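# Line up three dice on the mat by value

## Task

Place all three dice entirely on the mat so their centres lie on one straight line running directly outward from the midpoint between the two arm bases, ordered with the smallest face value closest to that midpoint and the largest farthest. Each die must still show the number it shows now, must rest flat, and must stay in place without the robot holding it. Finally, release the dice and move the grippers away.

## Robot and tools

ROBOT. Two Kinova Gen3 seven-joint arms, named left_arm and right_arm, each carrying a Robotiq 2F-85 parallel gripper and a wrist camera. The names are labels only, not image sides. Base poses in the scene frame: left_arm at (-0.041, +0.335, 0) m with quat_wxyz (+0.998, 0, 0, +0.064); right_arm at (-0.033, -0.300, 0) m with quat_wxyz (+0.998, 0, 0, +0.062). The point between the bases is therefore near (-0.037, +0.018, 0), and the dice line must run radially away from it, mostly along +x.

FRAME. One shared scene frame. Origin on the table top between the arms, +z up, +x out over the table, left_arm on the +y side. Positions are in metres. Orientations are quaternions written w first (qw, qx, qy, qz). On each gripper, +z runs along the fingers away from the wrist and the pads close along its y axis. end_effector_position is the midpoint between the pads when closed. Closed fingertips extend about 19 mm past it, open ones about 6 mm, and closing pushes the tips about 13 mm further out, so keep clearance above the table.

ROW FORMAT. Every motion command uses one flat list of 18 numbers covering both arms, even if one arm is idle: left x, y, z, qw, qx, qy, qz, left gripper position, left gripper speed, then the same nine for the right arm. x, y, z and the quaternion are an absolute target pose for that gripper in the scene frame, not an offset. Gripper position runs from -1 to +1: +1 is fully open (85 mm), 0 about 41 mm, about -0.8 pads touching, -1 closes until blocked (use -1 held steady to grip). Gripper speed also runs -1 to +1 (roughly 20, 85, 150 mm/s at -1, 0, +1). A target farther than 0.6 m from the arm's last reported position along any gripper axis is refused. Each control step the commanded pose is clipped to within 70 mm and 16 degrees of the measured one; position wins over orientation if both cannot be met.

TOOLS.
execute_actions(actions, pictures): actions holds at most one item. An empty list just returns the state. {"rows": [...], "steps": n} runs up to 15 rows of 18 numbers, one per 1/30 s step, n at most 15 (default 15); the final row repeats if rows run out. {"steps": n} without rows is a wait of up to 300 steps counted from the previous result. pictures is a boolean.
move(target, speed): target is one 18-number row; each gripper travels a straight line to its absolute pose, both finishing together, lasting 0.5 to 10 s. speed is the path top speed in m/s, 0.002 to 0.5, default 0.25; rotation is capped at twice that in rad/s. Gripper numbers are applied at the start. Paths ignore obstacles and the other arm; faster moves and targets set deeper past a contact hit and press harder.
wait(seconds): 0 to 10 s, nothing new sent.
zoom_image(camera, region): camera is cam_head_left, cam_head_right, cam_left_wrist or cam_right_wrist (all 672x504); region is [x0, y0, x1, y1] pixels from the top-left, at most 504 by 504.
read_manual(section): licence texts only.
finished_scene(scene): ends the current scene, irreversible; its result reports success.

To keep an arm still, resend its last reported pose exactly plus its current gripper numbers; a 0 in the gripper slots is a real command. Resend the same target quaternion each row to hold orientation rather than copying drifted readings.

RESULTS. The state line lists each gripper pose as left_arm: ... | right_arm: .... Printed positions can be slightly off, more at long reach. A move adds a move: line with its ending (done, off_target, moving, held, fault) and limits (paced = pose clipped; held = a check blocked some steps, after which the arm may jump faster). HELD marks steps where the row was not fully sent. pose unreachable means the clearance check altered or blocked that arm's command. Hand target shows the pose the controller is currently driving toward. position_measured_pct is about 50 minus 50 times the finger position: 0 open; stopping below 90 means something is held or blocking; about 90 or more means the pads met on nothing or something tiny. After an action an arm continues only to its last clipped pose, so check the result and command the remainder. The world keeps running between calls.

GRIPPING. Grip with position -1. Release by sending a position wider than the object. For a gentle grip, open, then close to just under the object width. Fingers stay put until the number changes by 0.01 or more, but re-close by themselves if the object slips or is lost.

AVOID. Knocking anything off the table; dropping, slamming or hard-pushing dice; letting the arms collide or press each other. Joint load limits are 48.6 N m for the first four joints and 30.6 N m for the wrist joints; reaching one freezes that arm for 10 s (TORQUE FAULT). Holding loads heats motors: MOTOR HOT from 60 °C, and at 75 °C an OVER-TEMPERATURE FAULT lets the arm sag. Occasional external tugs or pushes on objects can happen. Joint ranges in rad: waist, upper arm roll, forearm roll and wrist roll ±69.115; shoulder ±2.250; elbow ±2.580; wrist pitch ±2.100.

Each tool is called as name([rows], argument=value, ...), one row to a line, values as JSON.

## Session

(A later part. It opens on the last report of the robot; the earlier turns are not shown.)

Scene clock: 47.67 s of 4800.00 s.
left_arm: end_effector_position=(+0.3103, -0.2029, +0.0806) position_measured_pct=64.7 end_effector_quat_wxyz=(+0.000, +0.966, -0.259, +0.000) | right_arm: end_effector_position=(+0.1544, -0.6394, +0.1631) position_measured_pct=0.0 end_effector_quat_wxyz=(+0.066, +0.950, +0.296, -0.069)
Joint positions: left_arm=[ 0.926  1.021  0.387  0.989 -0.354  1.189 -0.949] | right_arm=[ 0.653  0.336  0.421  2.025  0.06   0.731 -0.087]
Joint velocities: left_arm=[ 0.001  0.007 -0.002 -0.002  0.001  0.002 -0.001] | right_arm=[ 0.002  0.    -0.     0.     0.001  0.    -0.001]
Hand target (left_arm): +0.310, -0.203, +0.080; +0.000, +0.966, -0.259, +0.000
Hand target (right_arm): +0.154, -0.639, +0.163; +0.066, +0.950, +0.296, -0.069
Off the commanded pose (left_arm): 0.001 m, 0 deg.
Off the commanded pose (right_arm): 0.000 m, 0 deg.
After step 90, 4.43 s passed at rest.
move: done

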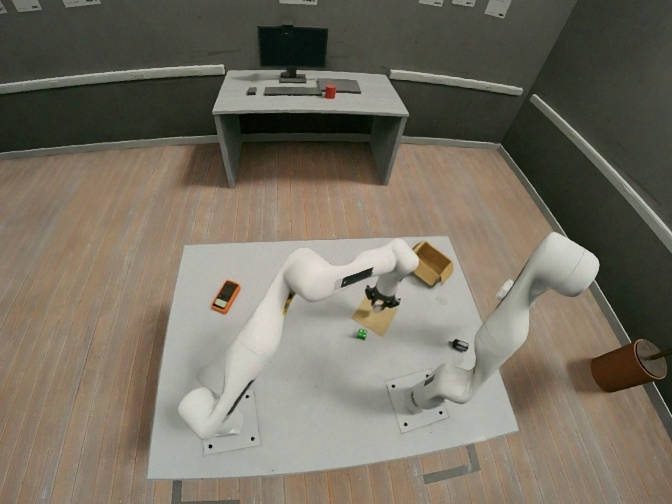

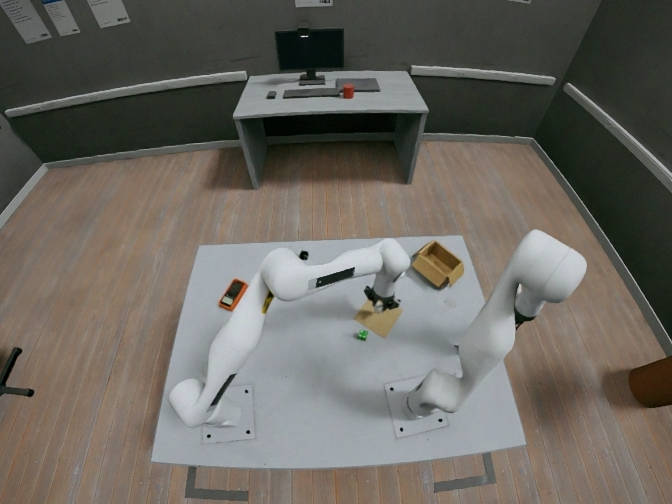

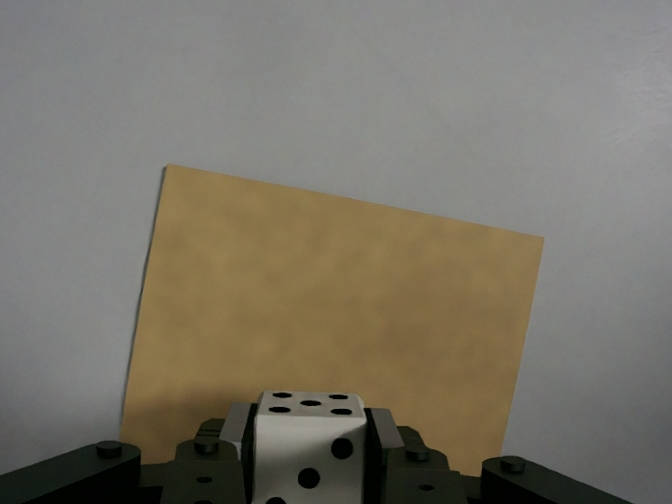

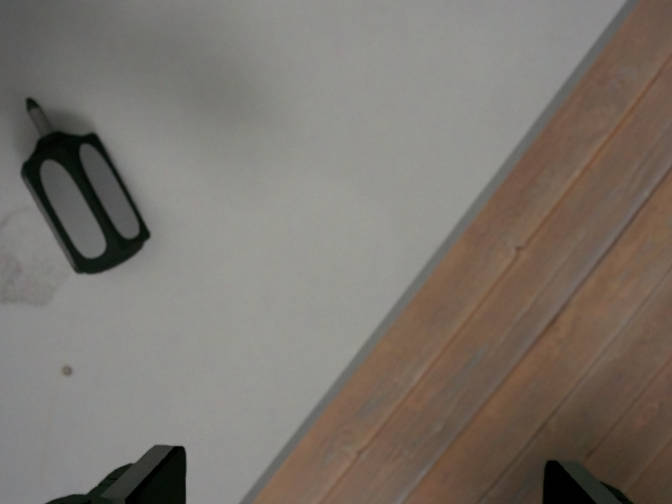

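move(target=[0.32,-0.21,0.032,0,0.966,-0.259,0,-1,0.5,0.1544,-0.6394,0.1631,0.066,0.950,0.296,-0.069,1,0], speed=0.06)

move(target=[0.32,-0.21,0.032,0,0.966,-0.259,0,1,0.5,0.1544,-0.6394,0.1631,0.066,0.950,0.296,-0.069,1,0])

move(target=[0.32,-0.21,0.15,0,0.966,-0.259,0,1,0.5,0.1544,-0.6394,0.1631,0.066,0.950,0.296,-0.069,1,0])

move(target=[0.245,-0.15,0.15,0,0.966,-0.259,0,1,0.5,0.1544,-0.6394,0.1631,0.066,0.950,0.296,-0.069,1,0])

Scene clock: 54.90 s of 4800.00 s.
left_arm: end_effector_position=(+0.3204, -0.2108, +0.0354) position_measured_pct=64.7 end_effector_quat_wxyz=(+0.001, +0.966, -0.259, +0.001) | right_arm: end_effector_position=(+0.1544, -0.6394, +0.1631) position_measured_pct=0.0 end_effector_quat_wxyz=(+0.066, +0.950, +0.296, -0.069)
Joint positions: left_arm=[ 0.931  1.103  0.374  0.956 -0.369  1.135 -0.955] | right_arm=[ 0.653  0.336  0.421  2.025  0.06   0.731 -0.087]
Joint velocities: left_arm=[ 0.001 -0.001  0.    -0.001  0.001  0.001  0.   ] | right_arm=[ 0.    -0.001 -0.     0.003  0.    -0.     0.   ]
Hand target (left_arm): +0.320, -0.210, +0.032; +0.000, +0.966, -0.259, +0.000
Hand target (right_arm): +0.154, -0.639, +0.163; +0.066, +0.950, +0.296, -0.069
Off the commanded pose (left_arm): 0.004 m, 0 deg.
Off the commanded pose (right_arm): 0.000 m, 0 deg.
After step 90, 3.17 s passed at rest.
move: off_target (left_arm)

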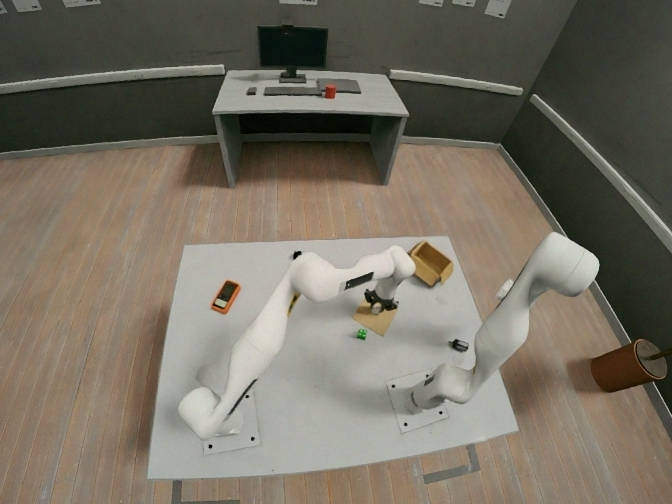

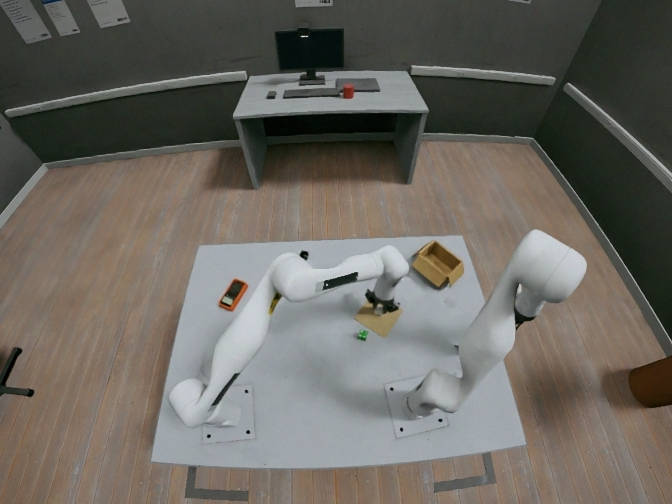

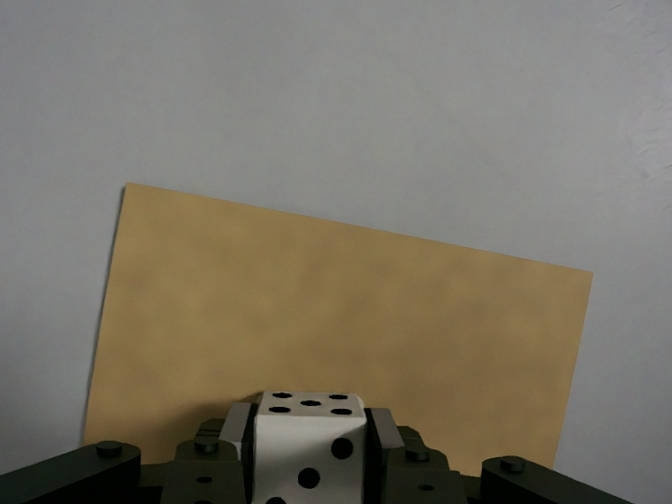

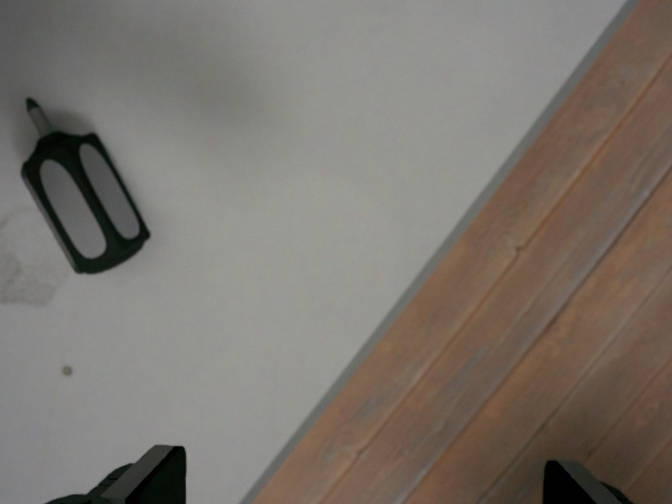

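Scene clock: 55.80 s of 4800.00 s.
left_arm: end_effector_position=(+0.3200, -0.2100, +0.0320) position_measured_pct=0.0 end_effector_quat_wxyz=(+0.000, +0.966, -0.259, +0.000) | right_arm: end_effector_position=(+0.1544, -0.6394, +0.1631) position_measured_pct=0.0 end_effector_quat_wxyz=(+0.066, +0.950, +0.296, -0.069)
Joint positions: left_arm=[ 0.931  1.108  0.373  0.957 -0.369  1.133 -0.955] | right_arm=[ 0.653  0.336  0.421  2.025  0.06   0.731 -0.087]
Joint velocities: left_arm=[ 0.001 -0.001 -0.    -0.     0.001  0.    -0.001] | right_arm=[ 0.    -0.     0.    -0.001  0.001  0.    -0.001]
Hand target (left_arm): +0.320, -0.210, +0.032; +0.000, +0.966, -0.259, -0.000
Hand target (right_arm): +0.154, -0.639, +0.163; +0.066, +0.950, +0.296, -0.069
Off the commanded pose (left_arm): 0.000 m, 0 deg.
Off the commanded pose (right_arm): 0.000 m, 0 deg.
move: done

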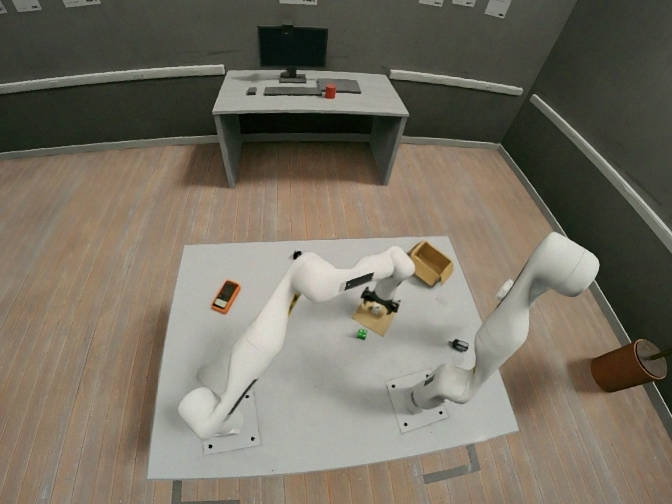

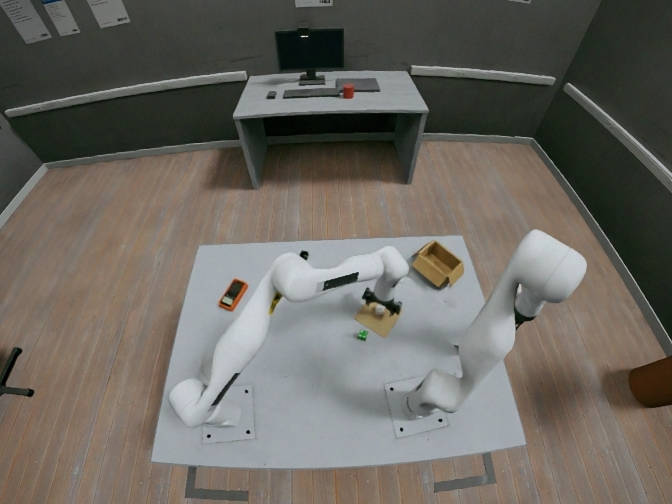

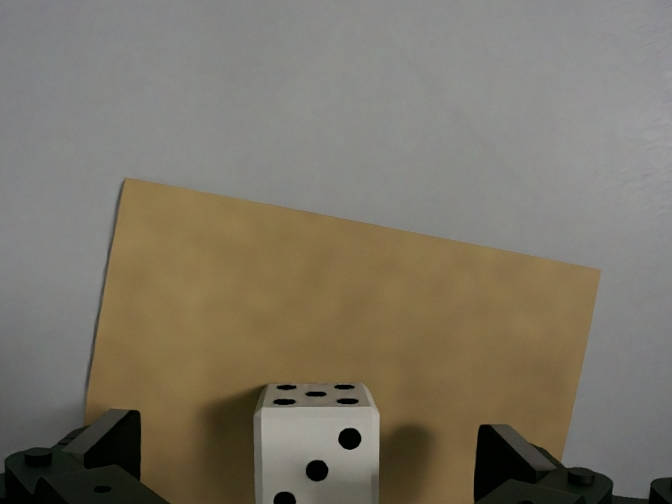

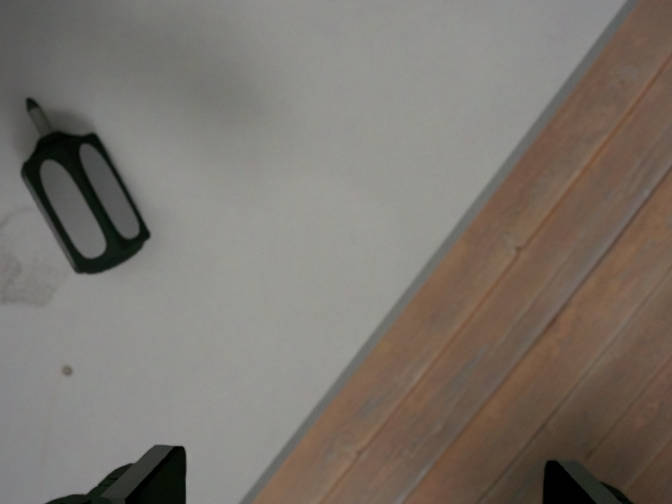

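Scene clock: 56.67 s of 4800.00 s.
left_arm: end_effector_position=(+0.3200, -0.2101, +0.1500) position_measured_pct=0.0 end_effector_quat_wxyz=(+0.000, +0.966, -0.259, +0.000) | right_arm: end_effector_position=(+0.1544, -0.6394, +0.1631) position_measured_pct=0.0 end_effector_quat_wxyz=(+0.066, +0.950, +0.296, -0.069)
Joint positions: left_arm=[ 0.937  0.988  0.403  0.822 -0.34   1.382 -0.989] | right_arm=[ 0.653  0.336  0.421  2.025  0.06   0.731 -0.087]
Joint velocities: left_arm=[ 0.002  0.002  0.    -0.001  0.002  0.001  0.001] | right_arm=[-0.001  0.002  0.    -0.001 -0.002 -0.    -0.001]
Hand target (left_arm): +0.320, -0.210, +0.150; +0.000, +0.966, -0.259, -0.000
Hand target (right_arm): +0.154, -0.639, +0.163; +0.066, +0.950, +0.296, -0.069
Off the commanded pose (left_arm): 0.000 m, 0 deg.
Off the commanded pose (right_arm): 0.000 m, 0 deg.
move: done

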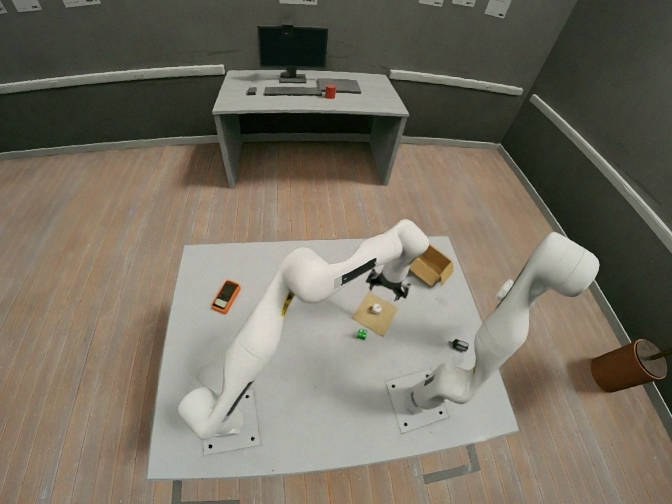

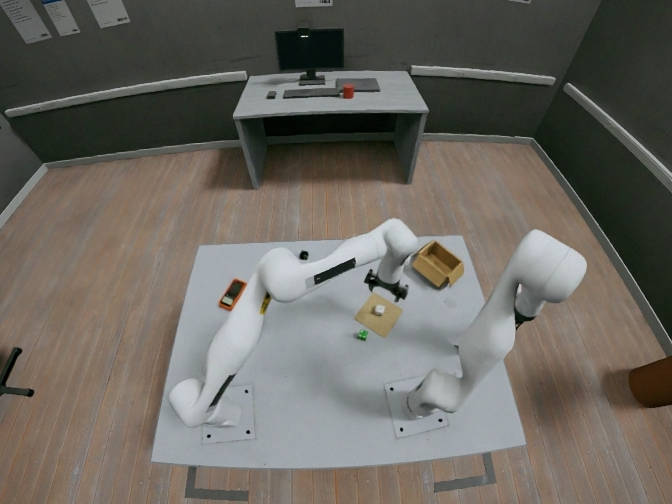

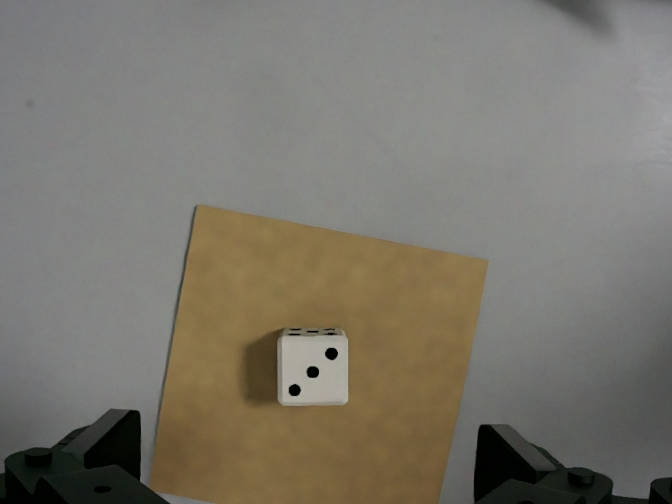

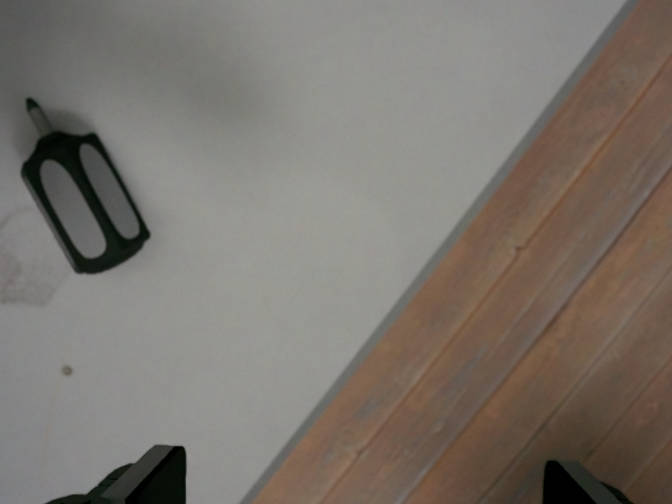

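Scene clock: 57.53 s of 4800.00 s.
left_arm: end_effector_position=(+0.2447, -0.1499, +0.1491) position_measured_pct=0.0 end_effector_quat_wxyz=(-0.001, +0.966, -0.259, -0.001) | right_arm: end_effector_position=(+0.1544, -0.6394, +0.1631) position_measured_pct=0.0 end_effector_quat_wxyz=(+0.066, +0.950, +0.296, -0.069)
Joint positions: left_arm=[ 0.903  0.762  0.415  1.307 -0.312  1.138 -0.875] | right_arm=[ 0.653  0.336  0.421  2.025  0.06   0.731 -0.087]
Joint velocities: left_arm=[-0.005 -0.015  0.001  0.006 -0.001 -0.001  0.   ] | right_arm=[-0.001 -0.    -0.     0.001 -0.     0.     0.001]
Hand target (left_arm): +0.245, -0.150, +0.150; -0.000, +0.966, -0.258, +0.000
Hand target (right_arm): +0.154, -0.639, +0.163; +0.066, +0.950, +0.296, -0.069
Off the commanded pose (left_arm): 0.001 m, 0 deg.
Off the commanded pose (right_arm): 0.000 m, 0 deg.
move: done

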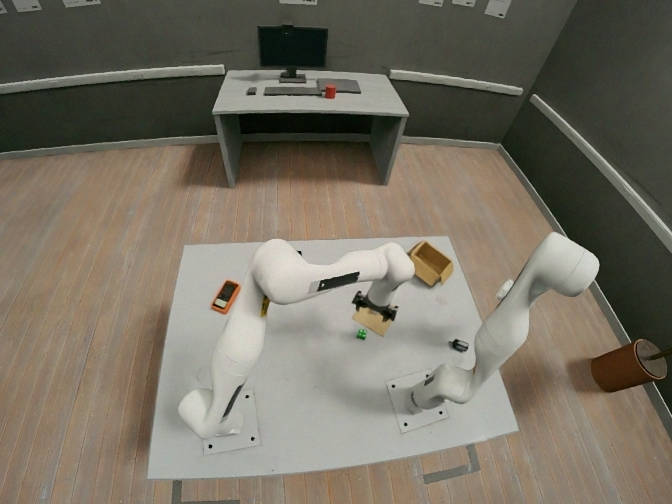

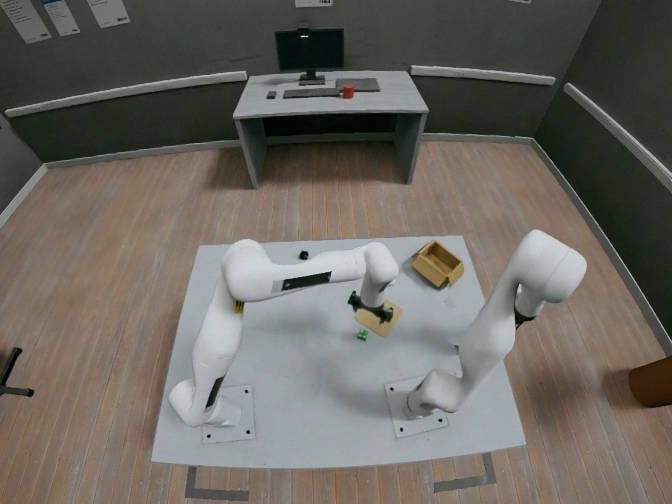

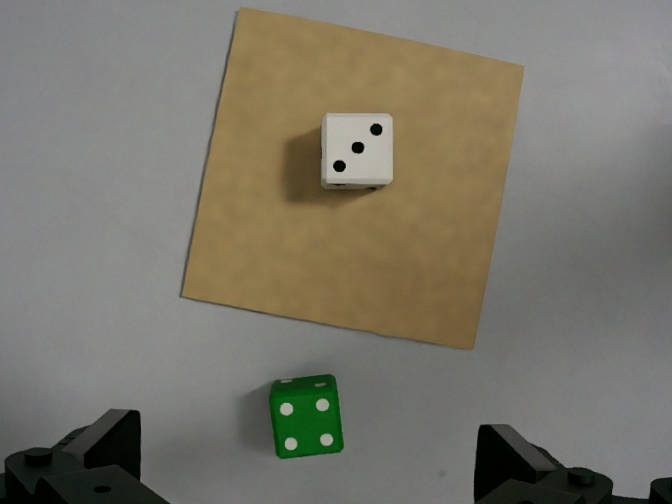

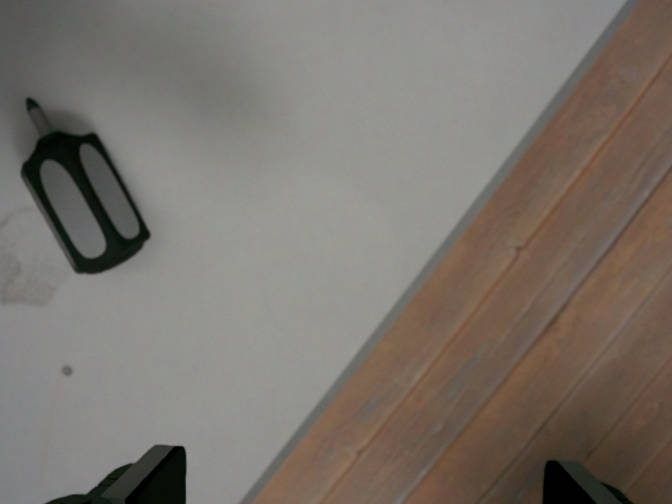

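move(target=[0.228,-0.139,0.031,0,0.976,-0.216,0,1,0.5,0.1544,-0.6394,0.1631,0.066,0.950,0.296,-0.069,1,0], speed=0.1)

Scene clock: 63.43 s of 4800.00 s.
left_arm: end_effector_position=(+0.2283, -0.1388, +0.0313) position_measured_pct=0.0 end_effector_quat_wxyz=(-0.000, +0.976, -0.216, +0.000) | right_arm: end_effector_position=(+0.1544, -0.6394, +0.1631) position_measured_pct=0.0 end_effector_quat_wxyz=(+0.066, +0.950, +0.296, -0.069)
Joint positions: left_arm=[ 0.946  0.884  0.334  1.489 -0.352  0.829 -0.726] | right_arm=[ 0.653  0.336  0.421  2.025  0.06   0.731 -0.087]
Joint velocities: left_arm=[ 0.001  0.001  0.002  0.001 -0.001  0.001  0.   ] | right_arm=[-0.001 -0.001  0.001  0.001  0.001  0.    -0.   ]
Hand target (left_arm): +0.228, -0.139, +0.031; -0.000, +0.976, -0.216, +0.000
Hand target (right_arm): +0.154, -0.639, +0.163; +0.066, +0.950, +0.296, -0.069
Off the commanded pose (left_arm): 0.000 m, 0 deg.
Off the commanded pose (right_arm): 0.000 m, 0 deg.
After step 90, 1.40 s passed at rest.
move: done

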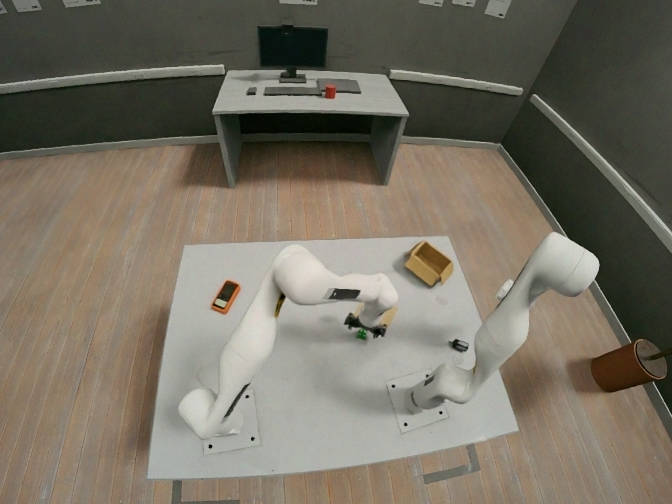

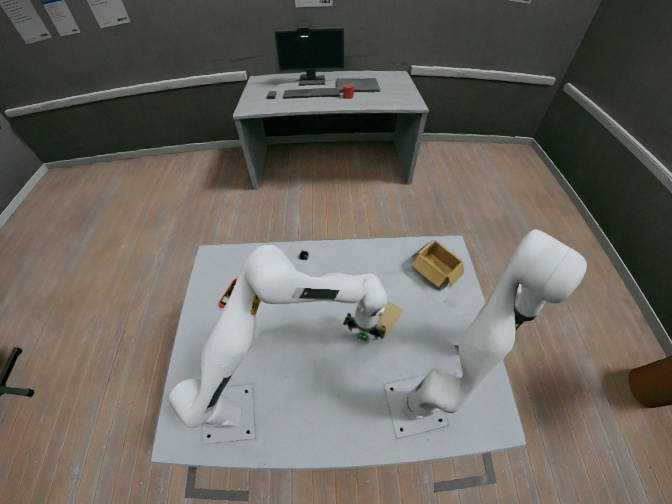

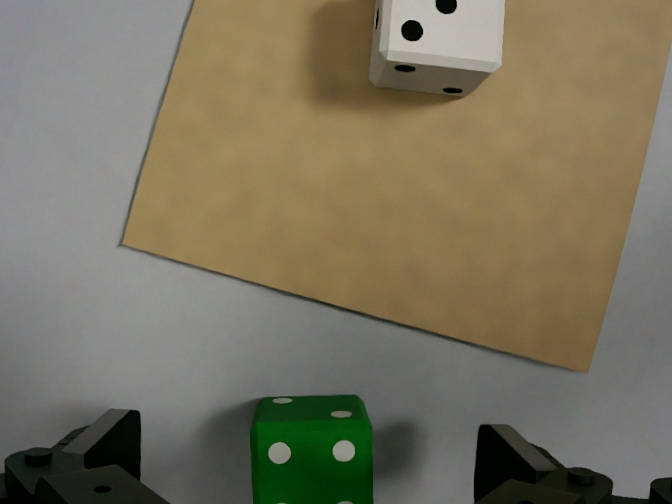

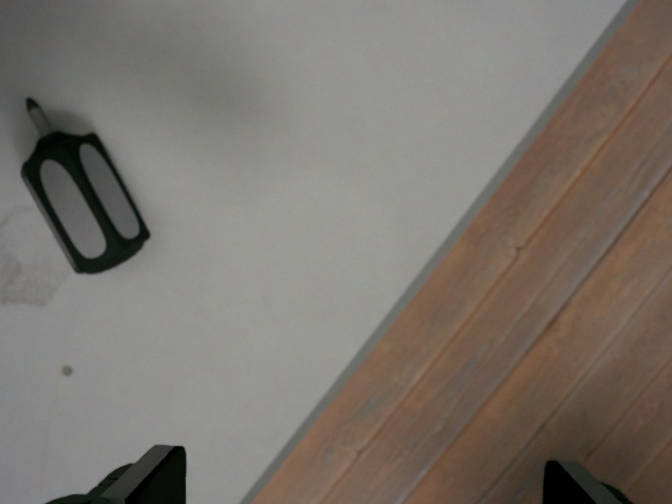

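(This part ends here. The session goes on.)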